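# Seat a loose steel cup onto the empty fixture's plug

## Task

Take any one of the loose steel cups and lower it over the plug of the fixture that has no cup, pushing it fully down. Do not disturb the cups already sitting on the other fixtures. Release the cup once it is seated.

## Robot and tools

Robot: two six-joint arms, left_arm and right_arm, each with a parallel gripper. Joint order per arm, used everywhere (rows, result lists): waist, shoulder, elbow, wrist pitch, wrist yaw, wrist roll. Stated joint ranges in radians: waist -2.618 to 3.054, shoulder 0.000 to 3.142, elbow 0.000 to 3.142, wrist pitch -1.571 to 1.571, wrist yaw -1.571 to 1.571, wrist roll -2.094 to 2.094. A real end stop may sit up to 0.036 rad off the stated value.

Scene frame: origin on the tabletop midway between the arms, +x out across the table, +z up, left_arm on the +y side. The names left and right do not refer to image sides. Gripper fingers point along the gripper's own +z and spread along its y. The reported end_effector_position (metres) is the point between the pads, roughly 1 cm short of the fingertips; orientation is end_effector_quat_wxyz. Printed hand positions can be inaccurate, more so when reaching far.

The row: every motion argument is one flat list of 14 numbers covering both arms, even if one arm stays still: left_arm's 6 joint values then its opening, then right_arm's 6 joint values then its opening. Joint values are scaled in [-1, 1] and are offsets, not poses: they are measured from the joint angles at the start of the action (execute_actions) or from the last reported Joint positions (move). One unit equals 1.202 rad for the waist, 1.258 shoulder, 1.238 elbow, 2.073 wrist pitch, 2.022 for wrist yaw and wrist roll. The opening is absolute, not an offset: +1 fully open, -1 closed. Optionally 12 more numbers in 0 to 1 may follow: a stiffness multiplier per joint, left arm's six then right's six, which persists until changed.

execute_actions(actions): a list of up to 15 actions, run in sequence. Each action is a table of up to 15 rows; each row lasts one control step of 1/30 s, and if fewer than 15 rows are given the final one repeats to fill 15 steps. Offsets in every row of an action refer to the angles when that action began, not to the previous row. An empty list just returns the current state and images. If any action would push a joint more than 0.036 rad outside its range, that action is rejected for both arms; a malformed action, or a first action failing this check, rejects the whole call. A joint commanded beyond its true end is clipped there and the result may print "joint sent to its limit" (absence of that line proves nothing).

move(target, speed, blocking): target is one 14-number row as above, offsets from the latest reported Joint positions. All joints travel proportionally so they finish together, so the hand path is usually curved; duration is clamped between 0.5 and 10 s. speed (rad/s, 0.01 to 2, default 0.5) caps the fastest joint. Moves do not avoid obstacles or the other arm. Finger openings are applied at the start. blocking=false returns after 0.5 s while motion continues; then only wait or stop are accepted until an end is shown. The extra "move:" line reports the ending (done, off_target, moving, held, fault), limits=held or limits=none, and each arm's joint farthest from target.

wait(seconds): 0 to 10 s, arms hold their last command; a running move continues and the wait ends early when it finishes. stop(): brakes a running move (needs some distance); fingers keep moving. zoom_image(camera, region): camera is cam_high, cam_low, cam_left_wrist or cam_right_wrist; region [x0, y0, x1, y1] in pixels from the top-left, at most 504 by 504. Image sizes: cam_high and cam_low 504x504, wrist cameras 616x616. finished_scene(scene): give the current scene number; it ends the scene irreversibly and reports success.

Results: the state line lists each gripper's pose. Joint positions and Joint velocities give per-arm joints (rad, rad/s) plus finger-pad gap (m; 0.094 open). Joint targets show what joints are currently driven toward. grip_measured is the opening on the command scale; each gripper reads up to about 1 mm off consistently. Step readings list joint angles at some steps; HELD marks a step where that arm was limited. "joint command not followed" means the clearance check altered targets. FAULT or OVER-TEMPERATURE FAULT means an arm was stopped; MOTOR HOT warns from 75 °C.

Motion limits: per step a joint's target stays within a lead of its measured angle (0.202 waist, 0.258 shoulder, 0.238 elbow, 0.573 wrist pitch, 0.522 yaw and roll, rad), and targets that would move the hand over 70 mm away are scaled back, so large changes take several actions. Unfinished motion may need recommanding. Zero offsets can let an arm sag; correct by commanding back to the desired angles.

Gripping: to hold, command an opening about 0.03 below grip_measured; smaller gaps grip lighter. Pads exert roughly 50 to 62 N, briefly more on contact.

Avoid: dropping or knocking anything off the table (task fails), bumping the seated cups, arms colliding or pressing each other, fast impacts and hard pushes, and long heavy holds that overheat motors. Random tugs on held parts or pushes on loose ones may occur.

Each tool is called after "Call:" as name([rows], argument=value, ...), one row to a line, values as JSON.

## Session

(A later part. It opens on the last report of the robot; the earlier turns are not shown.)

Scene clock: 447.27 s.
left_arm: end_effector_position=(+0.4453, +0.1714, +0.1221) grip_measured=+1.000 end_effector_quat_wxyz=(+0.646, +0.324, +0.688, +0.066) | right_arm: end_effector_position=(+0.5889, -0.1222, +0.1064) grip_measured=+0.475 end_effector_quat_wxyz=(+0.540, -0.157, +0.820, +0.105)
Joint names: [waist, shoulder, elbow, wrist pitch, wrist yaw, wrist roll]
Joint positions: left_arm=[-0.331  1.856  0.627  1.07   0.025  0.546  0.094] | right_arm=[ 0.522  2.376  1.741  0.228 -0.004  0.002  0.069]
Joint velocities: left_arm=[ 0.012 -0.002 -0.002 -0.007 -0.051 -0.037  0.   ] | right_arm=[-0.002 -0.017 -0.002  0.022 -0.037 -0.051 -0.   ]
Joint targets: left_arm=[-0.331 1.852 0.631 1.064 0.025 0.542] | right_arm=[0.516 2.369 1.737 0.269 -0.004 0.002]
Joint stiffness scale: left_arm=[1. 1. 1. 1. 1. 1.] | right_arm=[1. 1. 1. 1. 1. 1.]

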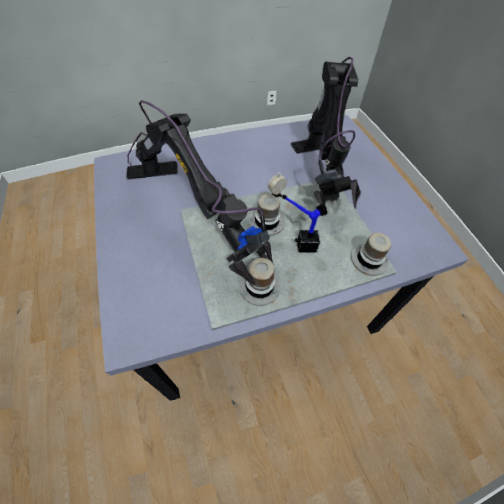

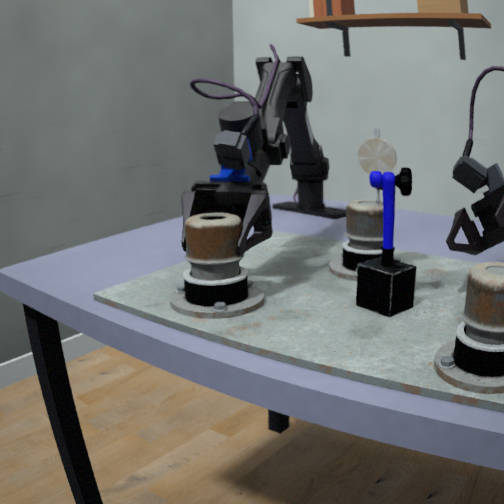

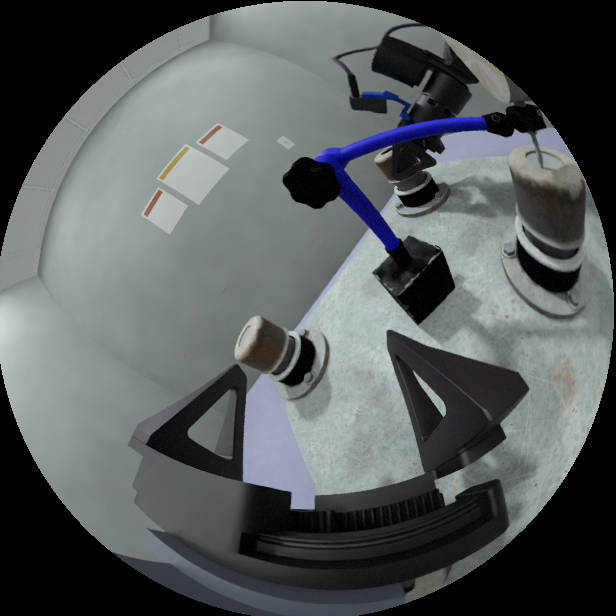

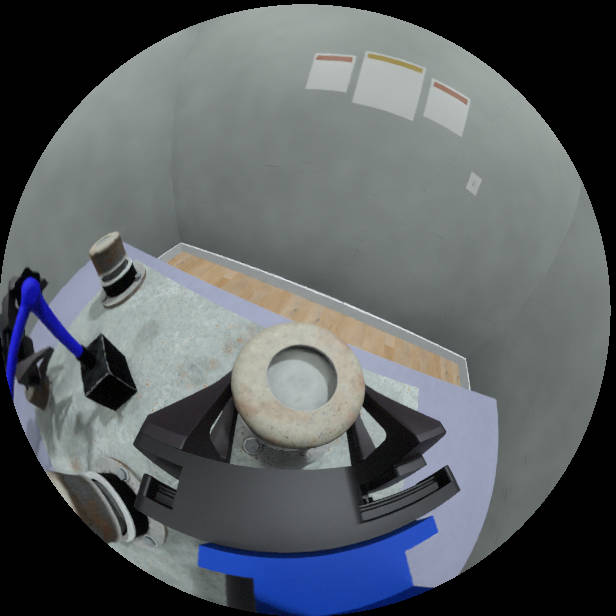

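Call:
execute_actions([
  [[0,-0.003,0.003,-0.003,0,-0.002,1, -0.005,-0.0045,-0.004,0.020,0,0,0.43],[0,-0.003,0.003,-0.003,0,-0.002,1, -0.005,-0.0035,-0.005,0.0205,0,0,0.43],[0,-0.003,0.003,-0.003,0,-0.002,1, -0.005,-0.0025,-0.006,0.021,0,0,0.43],[0,-0.003,0.003,-0.003,0,-0.002,1, -0.005,-0.0015,-0.007,0.0215,0,0,0.43],[0,-0.003,0.003,-0.003,0,-0.002,1, -0.005,-0.0005,-0.0075,0.022,0,0,0.43],[0,-0.003,0.003,-0.003,0,-0.002,1, -0.005,0.0005,-0.008,0.0225,0,0,0.43],[0,-0.003,0.003,-0.003,0,-0.002,1, -0.005,0.0013,-0.0085,0.023,0,0,0.43],[0,-0.003,0.003,-0.003,0,-0.002,1, -0.005,0.002,-0.009,0.0233,0,0,0.43],[0,-0.003,0.003,-0.003,0,-0.002,1, -0.005,0.0026,-0.0095,0.0236,0,0,0.43],[0,-0.003,0.003,-0.003,0,-0.002,1, -0.005,0.0032,-0.010,0.0236,0,0,0.43],[0,-0.003,0.003,-0.003,0,-0.002,1, -0.005,0.0036,-0.010,0.0236,0,0,0.43],[0,-0.003,0.003,-0.003,0,-0.002,1, -0.005,0.004,-0.010,0.0236,0,0,0.43]],
])

Scene clock: 457.17 s.
left_arm: end_effector_position=(+0.4453, +0.1714, +0.1221) grip_measured=+1.000 end_effector_quat_wxyz=(+0.646, +0.324, +0.688, +0.066) | right_arm: end_effector_position=(+0.5890, -0.1222, +0.1026) grip_measured=+0.475 end_effector_quat_wxyz=(+0.540, -0.157, +0.820, +0.105)
Joint names: [waist, shoulder, elbow, wrist pitch, wrist yaw, wrist roll]
Joint positions: left_arm=[-0.331  1.856  0.627  1.07   0.025  0.546  0.094] | right_arm=[ 0.522  2.382  1.736  0.241 -0.004  0.002  0.069]
Joint velocities: left_arm=[ 0.002 -0.007  0.002  0.051  0.066  0.037  0.   ] | right_arm=[-0.012  0.042 -0.017  0.022 -0.037  0.037 -0.   ]
Joint targets: left_arm=[-0.331 1.852 0.631 1.064 0.025 0.542] | right_arm=[0.516 2.381 1.728 0.277 -0.004 0.002]
Joint stiffness scale: left_arm=[1. 1. 1. 1. 1. 1.] | right_arm=[1. 1. 1. 1. 1. 1.]
Step readings (joint positions):
0: left_arm=[-0.331 1.856 0.627 1.070 0.025 0.546] | right_arm=[0.522 2.376 1.741 0.228 -0.004 0.002]
1: left_arm=[-0.331 1.856 0.627 1.070 0.025 0.546] | right_arm=[0.522 2.376 1.741 0.228 -0.004 0.002]
2: left_arm=[-0.331 1.856 0.627 1.070 0.025 0.546] | right_arm=[0.522 2.376 1.741 0.228 -0.004 0.002]
4: left_arm=[-0.331 1.856 0.627 1.070 0.025 0.546] | right_arm=[0.522 2.376 1.741 0.228 -0.004 0.002]
8: left_arm=[-0.331 1.856 0.627 1.070 0.025 0.546] | right_arm=[0.522 2.376 1.741 0.229 -0.004 0.002]
15: Joint positions above

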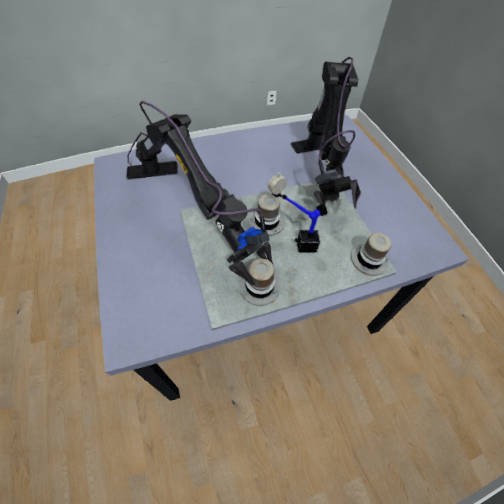

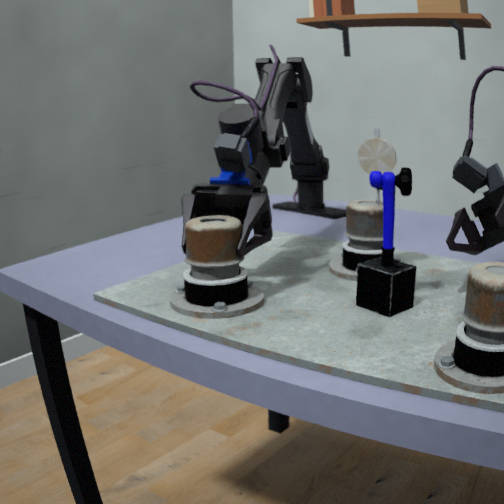

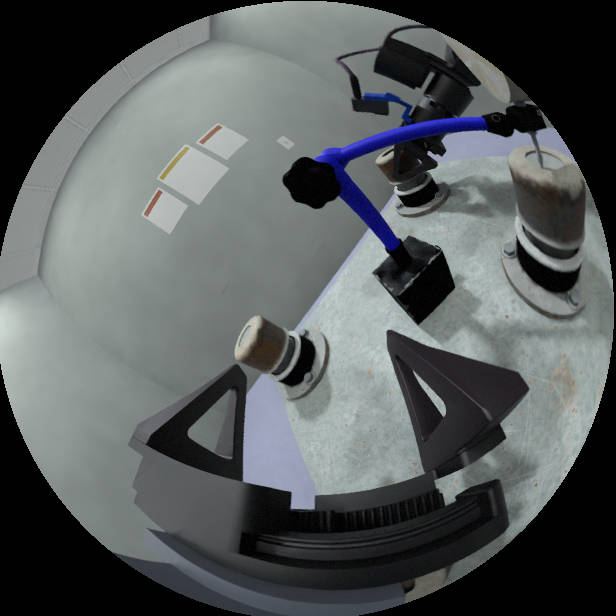

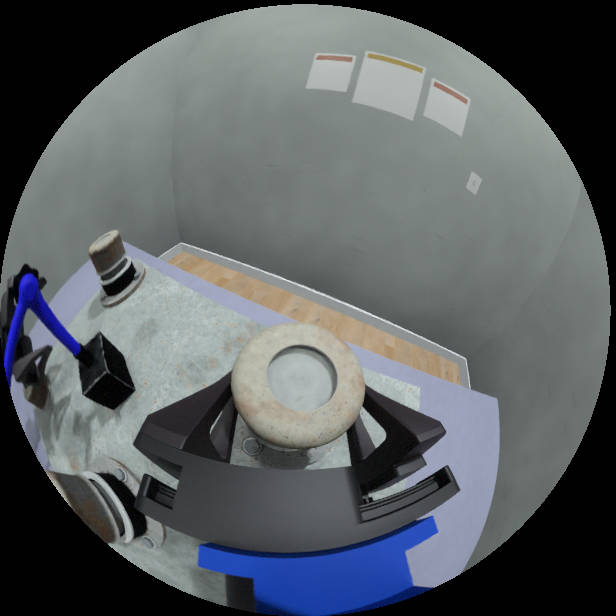

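Call:
execute_actions(actions=[])

Call:
zoom_image(camera="cam_low", region=[155, 190, 275, 310])

Call:
zoom_image(camera="cam_right_wrist", region=[250, 330, 350, 430])

Scene clock: 459.47 s.
left_arm: end_effector_position=(+0.4453, +0.1714, +0.1221) grip_measured=+1.000 end_effector_quat_wxyz=(+0.646, +0.324, +0.688, +0.066) | right_arm: end_effector_position=(+0.5891, -0.1222, +0.1009) grip_measured=+0.475 end_effector_quat_wxyz=(+0.540, -0.157, +0.821, +0.105)
Joint names: [waist, shoulder, elbow, wrist pitch, wrist yaw, wrist roll]
Joint positions: left_arm=[-0.331  1.856  0.627  1.07   0.025  0.546  0.094] | right_arm=[ 0.522  2.385  1.735  0.244 -0.004  0.002  0.069]
Joint velocities: left_arm=[ 0.007 -0.012  0.007  0.007  0.007  0.007  0.   ] | right_arm=[-0.012 -0.002  0.002 -0.007  0.007 -0.007  0.   ]
Joint targets: left_arm=[-0.331 1.852 0.631 1.064 0.025 0.542] | right_arm=[0.516 2.381 1.729 0.277 -0.004 0.002]
Joint stiffness scale: left_arm=[1. 1. 1. 1. 1. 1.] | right_arm=[1. 1. 1. 1. 1. 1.]

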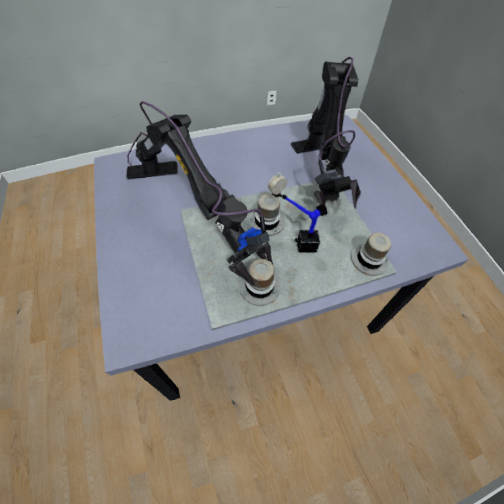

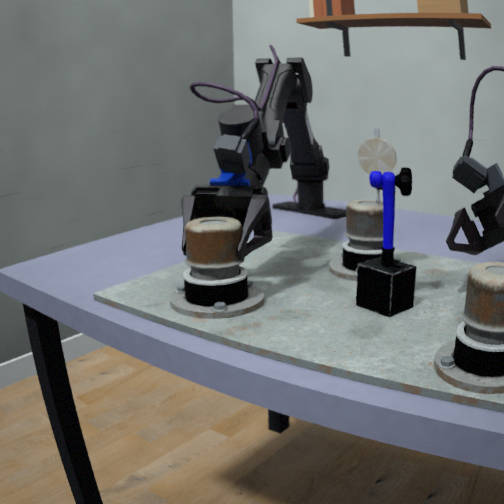

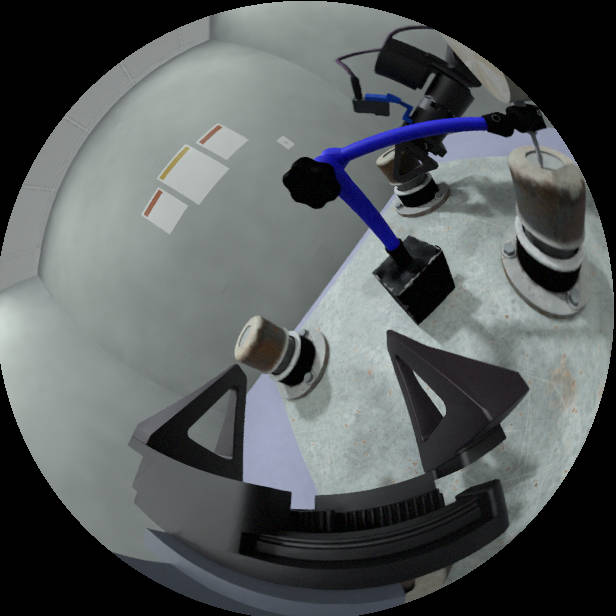

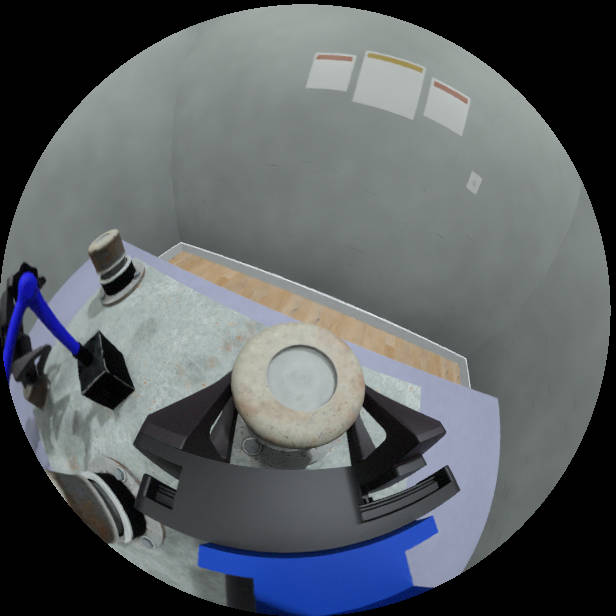

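Region (155, 190, 275, 310) of cam_low's 504x504 image, scaled by 4.200, with more detail than that image has.

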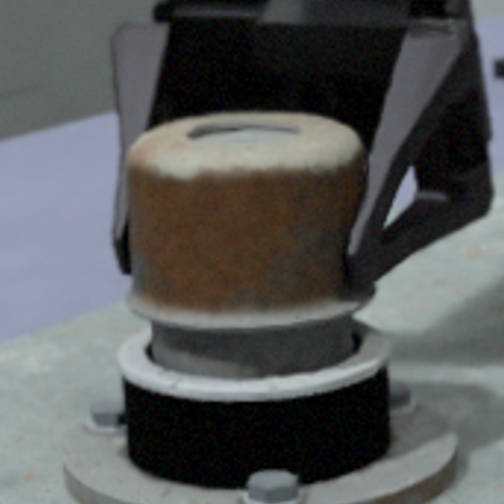

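Region (250, 330, 350, 430) of cam_right_wrist's 616x616 image, scaled by 5.040, with more detail than that image has.

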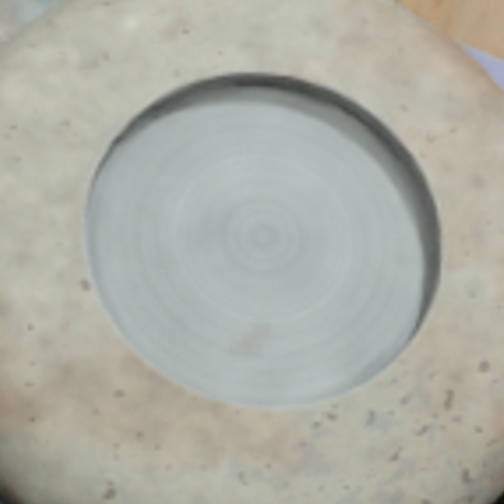

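Call:
execute_actions(actions=[])

Scene clock: 466.80 s.
left_arm: end_effector_position=(+0.4453, +0.1714, +0.1221) grip_measured=+1.000 end_effector_quat_wxyz=(+0.646, +0.324, +0.688, +0.066) | right_arm: end_effector_position=(+0.5891, -0.1222, +0.1009) grip_measured=+0.475 end_effector_quat_wxyz=(+0.540, -0.157, +0.821, +0.105)
Joint names: [waist, shoulder, elbow, wrist pitch, wrist yaw, wrist roll]
Joint positions: left_arm=[-0.331  1.856  0.627  1.07   0.025  0.546  0.094] | right_arm=[ 0.522  2.385  1.735  0.244 -0.004  0.002  0.069]
Joint velocities: left_arm=[-0.002  0.002 -0.017  0.007  0.022  0.007  0.   ] | right_arm=[-0.002  0.002 -0.002 -0.051 -0.022 -0.051  0.001]
Joint targets: left_arm=[-0.331 1.852 0.631 1.064 0.025 0.542] | right_arm=[0.516 2.381 1.729 0.277 -0.004 0.002]
Joint stiffness scale: left_arm=[1. 1. 1. 1. 1. 1.] | right_arm=[1. 1. 1. 1. 1. 1.]

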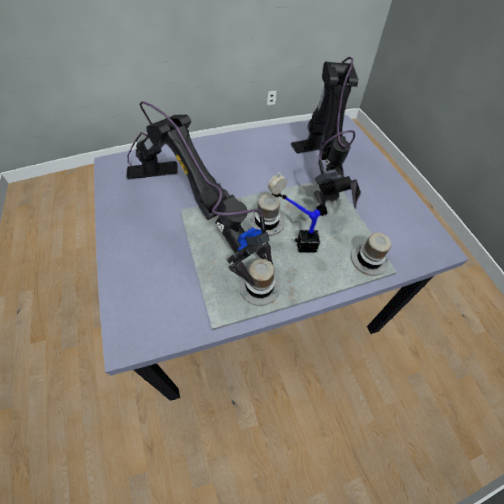

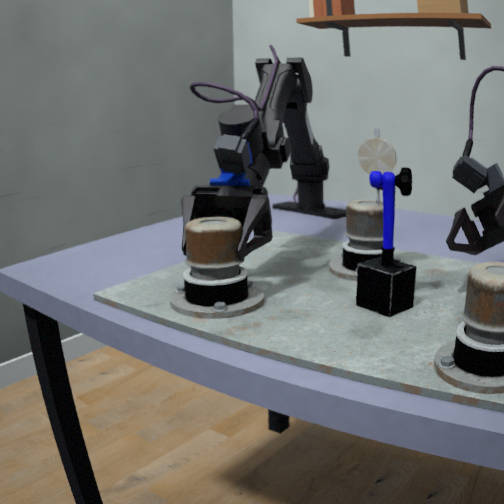

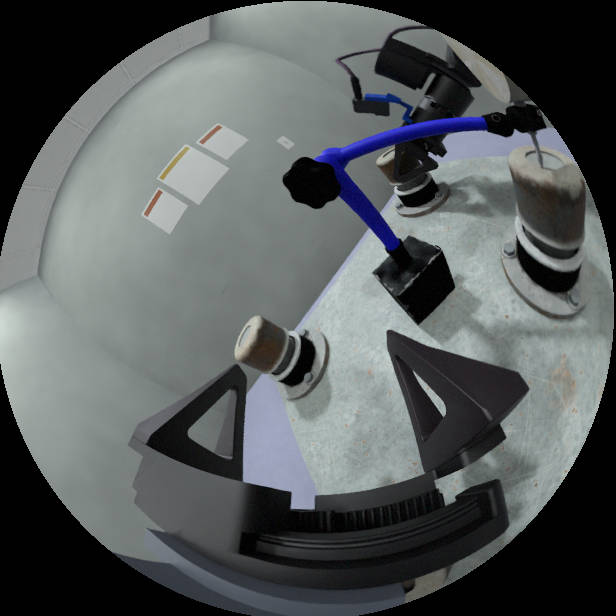

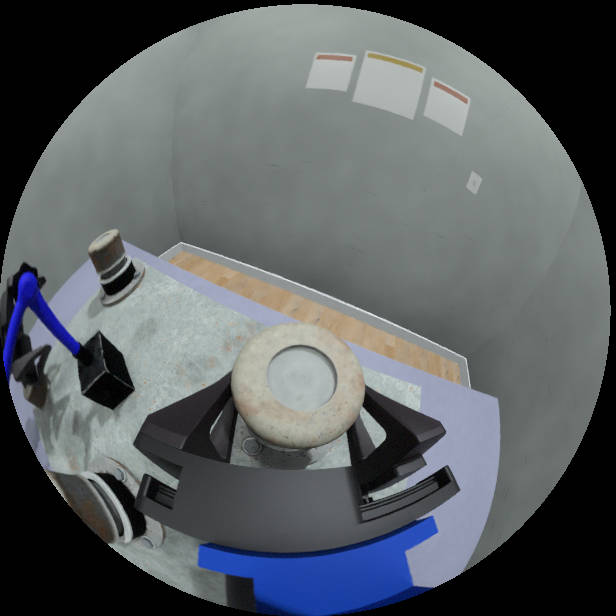

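Call:
execute_actions([
  [[0,-0.003,0.003,-0.003,0,-0.002,1,-0.003,-0.004,-0.003,0.014,0,0,0.44],[0,-0.003,0.003,-0.003,0,-0.002,1,-0.003,-0.005,-0.002,0.013,0,0,0.45],[0,-0.003,0.003,-0.003,0,-0.002,1,-0.002,-0.005,-0.001,0.012,0,0,0.46],[0,-0.003,0.003,-0.003,0,-0.002,1,-0.002,-0.006,0,0.010,0,0,0.47],[0,-0.003,0.003,-0.003,0,-0.002,1,-0.001,-0.006,0.001,0.008,0,0,0.475],[0,-0.003,0.003,-0.003,0,-0.002,1,-0.001,-0.007,0.002,0.006,0,0,0.48],[0,-0.003,0.003,-0.003,0,-0.002,1,0,-0.007,0.003,0.005,0,0,0.485],[0,-0.003,0.003,-0.003,0,-0.002,1,0,-0.008,0.004,0.004,0,0,0.49],[0,-0.003,0.003,-0.003,0,-0.002,1,0,-0.008,0.004,0.003,0,0,0.50],[0,-0.003,0.003,-0.003,0,-0.002,1,0,-0.008,0.005,0.003,0,0,0.52],[0,-0.003,0.003,-0.003,0,-0.002,1,0,-0.008,0.005,0.003,0,0,0.56],[0,-0.003,0.003,-0.003,0,-0.002,1,0,-0.008,0.005,0.003,0,0,0.62],[0,-0.003,0.003,-0.003,0,-0.002,1,0,-0.008,0.005,0.003,0,0,0.7],[0,-0.003,0.003,-0.003,0,-0.002,1,0,-0.008,0.005,0.003,0,0,0.8],[0,-0.003,0.003,-0.003,0,-0.002,1,0,-0.008,0.005,0.003,0,0,0.9]],
])

Call:
zoom_image(camera="cam_low", region=[155, 190, 275, 310])

Call:
zoom_image(camera="cam_right_wrist", region=[230, 310, 370, 450])

Scene clock: 475.03 s.
left_arm: end_effector_position=(+0.4453, +0.1714, +0.1221) grip_measured=+1.000 end_effector_quat_wxyz=(+0.646, +0.324, +0.688, +0.066) | right_arm: end_effector_position=(+0.5890, -0.1222, +0.1008) grip_measured=+0.853 end_effector_quat_wxyz=(+0.539, -0.157, +0.821, +0.105)
Joint names: [waist, shoulder, elbow, wrist pitch, wrist yaw, wrist roll]
Joint positions: left_arm=[-0.331  1.856  0.627  1.07   0.025  0.546  0.094] | right_arm=[ 0.522  2.385  1.735  0.243 -0.004  0.002  0.087]
Joint velocities: left_arm=[ 0.002 -0.002  0.002  0.066 -0.007 -0.125  0.   ] | right_arm=[ 0.002 -0.007  0.002  0.022 -0.051 -0.022  0.091]
Joint targets: left_arm=[-0.331 1.852 0.631 1.064 0.025 0.542] | right_arm=[0.522 2.375 1.741 0.250 -0.004 0.002]
Joint stiffness scale: left_arm=[1. 1. 1. 1. 1. 1.] | right_arm=[1. 1. 1. 1. 1. 1.]
Step readings (joint positions):
0: left_arm=[-0.331 1.856 0.627 1.070 0.025 0.546] | right_arm=[0.522 2.385 1.735 0.244 -0.004 0.002]
1: left_arm=[-0.331 1.856 0.627 1.070 0.025 0.546] | right_arm=[0.522 2.385 1.735 0.244 -0.004 0.002]
2: left_arm=[-0.331 1.856 0.627 1.070 0.025 0.546] | right_arm=[0.522 2.385 1.735 0.244 -0.004 0.002]
4: left_arm=[-0.331 1.856 0.627 1.070 0.025 0.546] | right_arm=[0.522 2.385 1.735 0.244 -0.004 0.002]
8: left_arm=[-0.331 1.856 0.627 1.070 0.025 0.546] | right_arm=[0.522 2.385 1.735 0.243 -0.004 0.002]
15: Joint positions above

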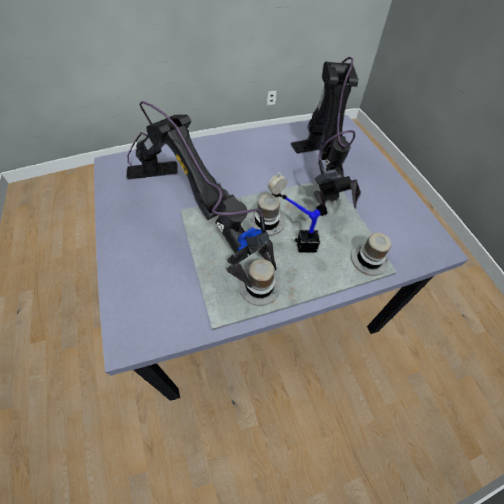

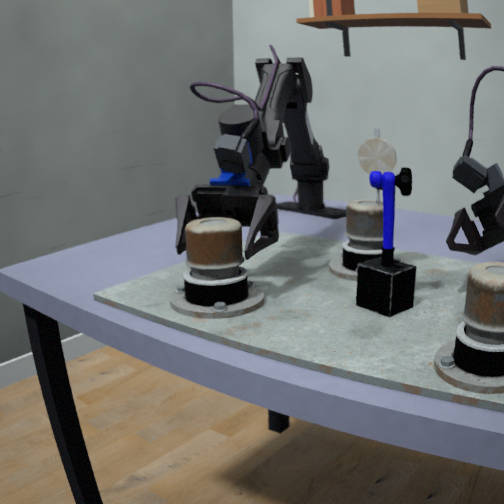

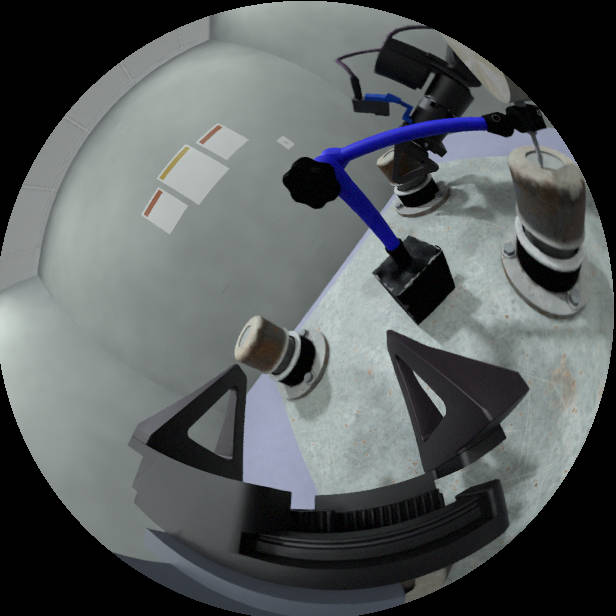

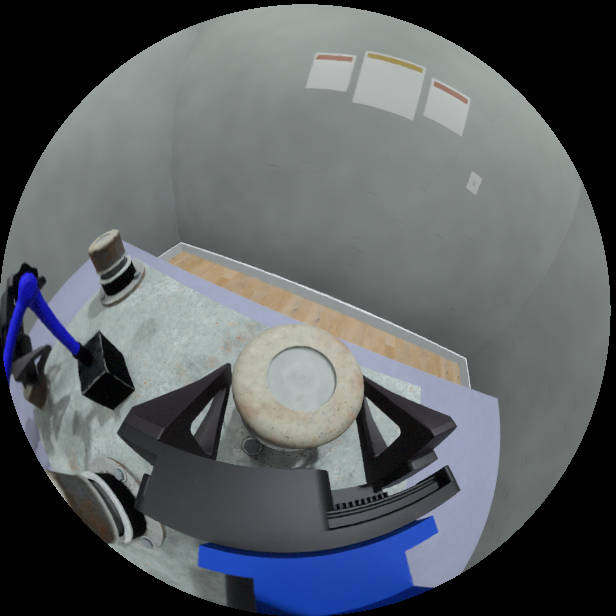

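Region (155, 190, 275, 310) of cam_low's 504x504 image, scaled by 4.200, with more detail than that image has.

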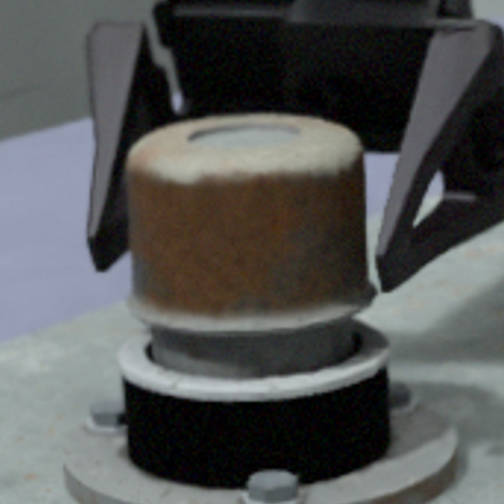

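Region (230, 310, 370, 450) of cam_right_wrist's 616x616 image, scaled by 3.600, with more detail than that image has.

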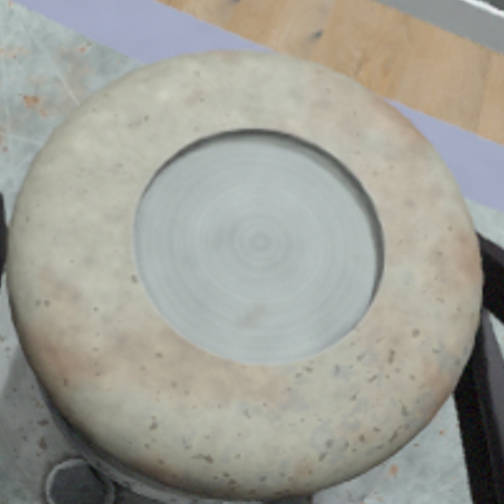

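Call:
zoom_image(camera="cam_low", region=[320, 190, 420, 290])

Call:
zoom_image(camera="cam_low", region=[185, 205, 245, 245])

Call:
zoom_image(camera="cam_low", region=[430, 250, 504, 400])

Region (320, 190, 420, 290) of cam_low's 504x504 image, scaled by 5.040, with more detail than that image has.

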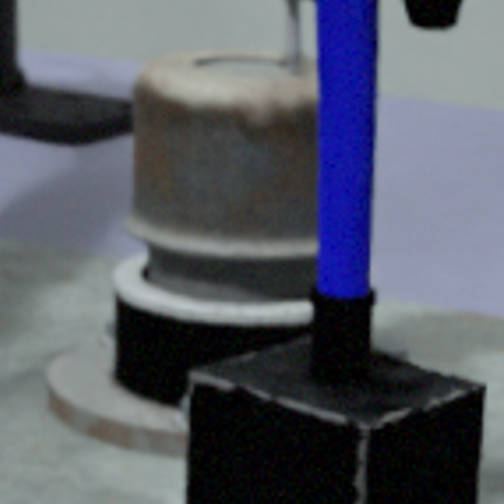

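Region (185, 205, 245, 245) of cam_low's 504x504 image, scaled by 8.400, with more detail than that image has.

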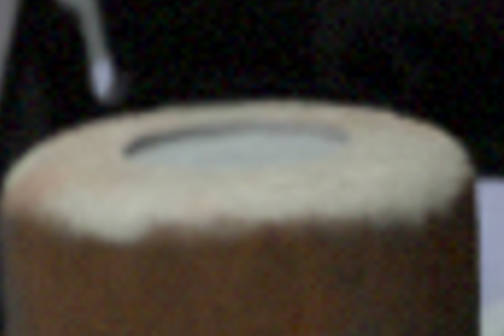

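Region (430, 250, 504, 400) of cam_low's 504x504 image, scaled by 3.360, with more detail than that image has; it fills the left 249 columns of this view, and the rest is white.

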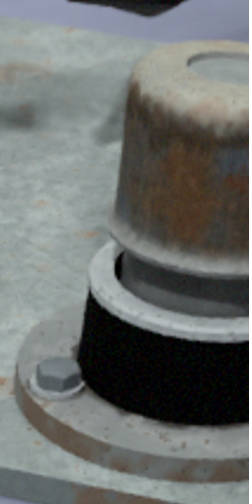

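Call:
move(target=[0,-0.003,0.003,-0.003,0,-0.002,1,0,-0.2,-0.2,0.02,0,0,1], speed=0.5)

Call:
zoom_image(camera="cam_low", region=[155, 190, 275, 310])

Call:
zoom_image(camera="cam_high", region=[230, 245, 300, 315])

Call:
zoom_image(camera="cam_high", region=[340, 215, 410, 285])

Scene clock: 484.20 s.
left_arm: end_effector_position=(+0.4453, +0.1714, +0.1221) grip_measured=+1.000 end_effector_quat_wxyz=(+0.646, +0.324, +0.688, +0.066) | right_arm: end_effector_position=(+0.5479, -0.1384, +0.1456) grip_measured=+1.000 end_effector_quat_wxyz=(+0.552, -0.155, +0.812, +0.107)
Joint names: [waist, shoulder, elbow, wrist pitch, wrist yaw, wrist roll]
Joint positions: left_arm=[-0.331  1.856  0.627  1.07   0.025  0.546  0.094] | right_arm=[ 0.522  2.154  1.497  0.281 -0.004  0.002  0.094]
Joint velocities: left_arm=[ 0.007  0.002 -0.002  0.022 -0.037 -0.007  0.   ] | right_arm=[-0.012 -0.007 -0.017  0.051  0.037 -0.081  0.   ]
Joint targets: left_arm=[-0.331 1.852 0.631 1.064 0.025 0.542] | right_arm=[0.522 2.133 1.487 0.285 -0.004 0.002]
Joint stiffness scale: left_arm=[1. 1. 1. 1. 1. 1.] | right_arm=[1. 1. 1. 1. 1. 1.]
move: off_target (right_arm); limits=none; left_arm: farthest joint: the wrist pitch, 0.006 radians from its target (0.006 radians at the start); right_arm: farthest joint: the shoulder, 0.021 radians from its target (0.252 radians at the start)

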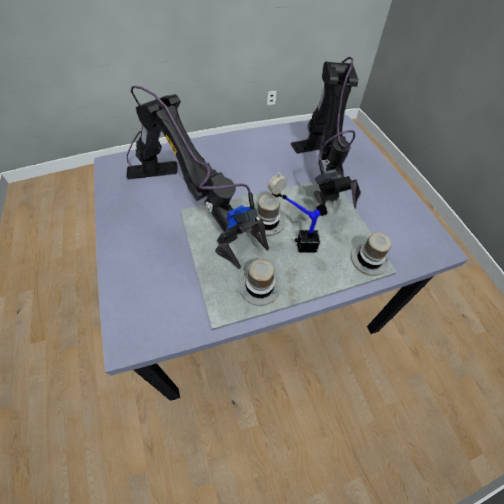

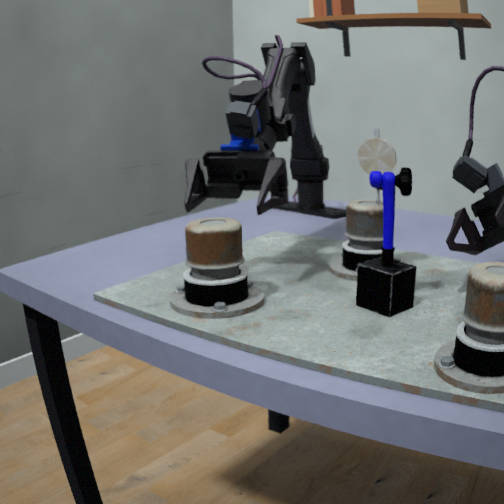

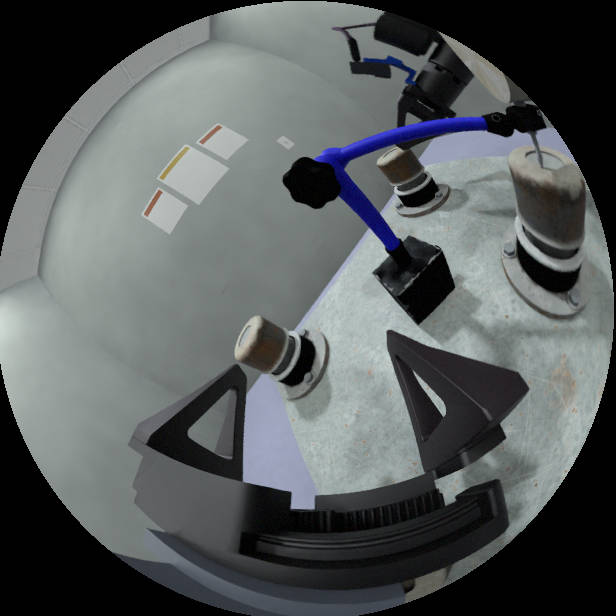

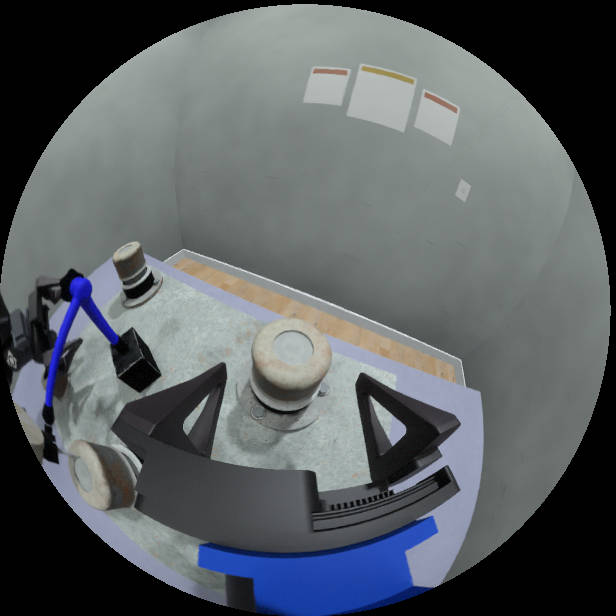

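Region (155, 190, 275, 310) of cam_low's 504x504 image, scaled by 4.200, with more detail than that image has.

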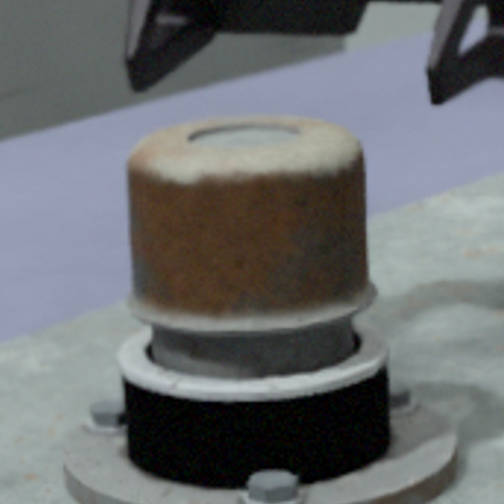

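Region (230, 245, 300, 315) of cam_high's 504x504 image, scaled by 7.200, with more detail than that image has.

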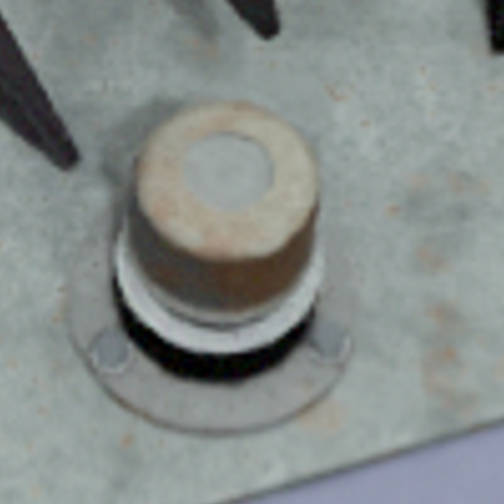

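Region (340, 215, 410, 285) of cam_high's 504x504 image, scaled by 7.200, with more detail than that image has.

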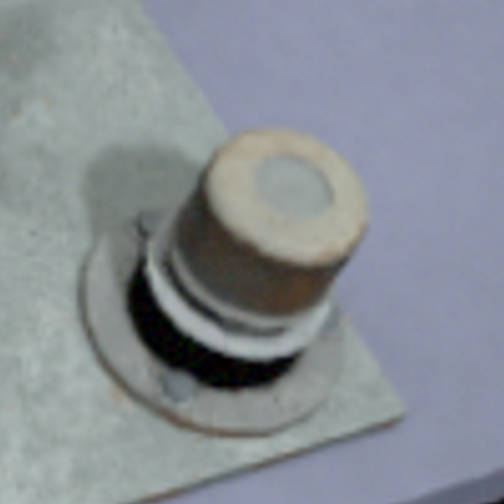

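Call:
zoom_image(camera="cam_right_wrist", region=[245, 310, 340, 405])

Call:
zoom_image(camera="cam_low", region=[185, 205, 245, 245])

Call:
zoom_image(camera="cam_low", region=[340, 190, 400, 230])

Region (245, 310, 340, 405) of cam_right_wrist's 616x616 image, scaled by 5.305, with more detail than that image has.

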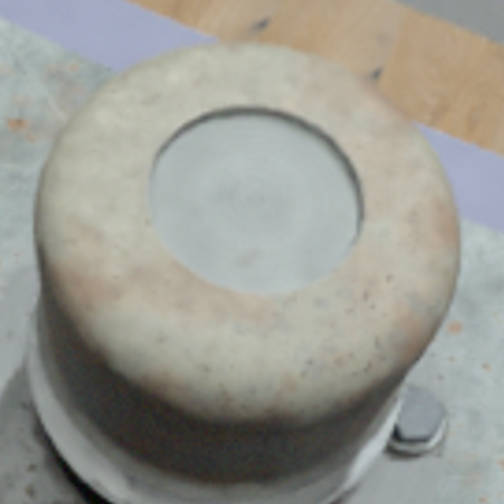

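Region (185, 205, 245, 245) of cam_low's 504x504 image, scaled by 8.400, with more detail than that image has.

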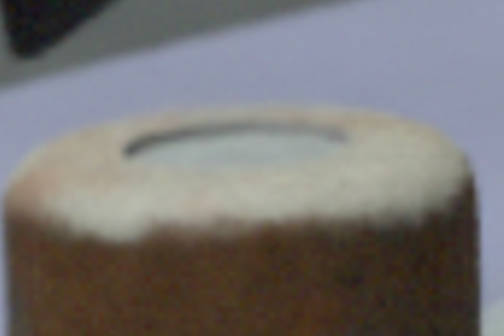

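Region (340, 190, 400, 230) of cam_low's 504x504 image, scaled by 8.400, with more detail than that image has.

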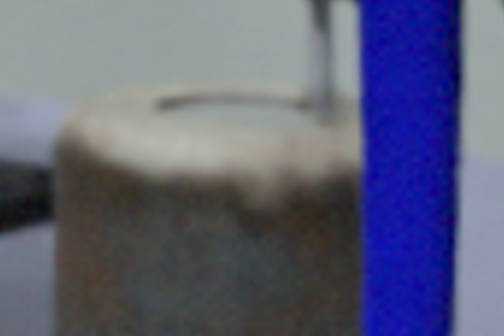

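The cup sits the same way as the cups already on the other fixtures, and the gripper is clear of it.

Call:
finished_scene(scene=2)

The scene is finished: the task was done.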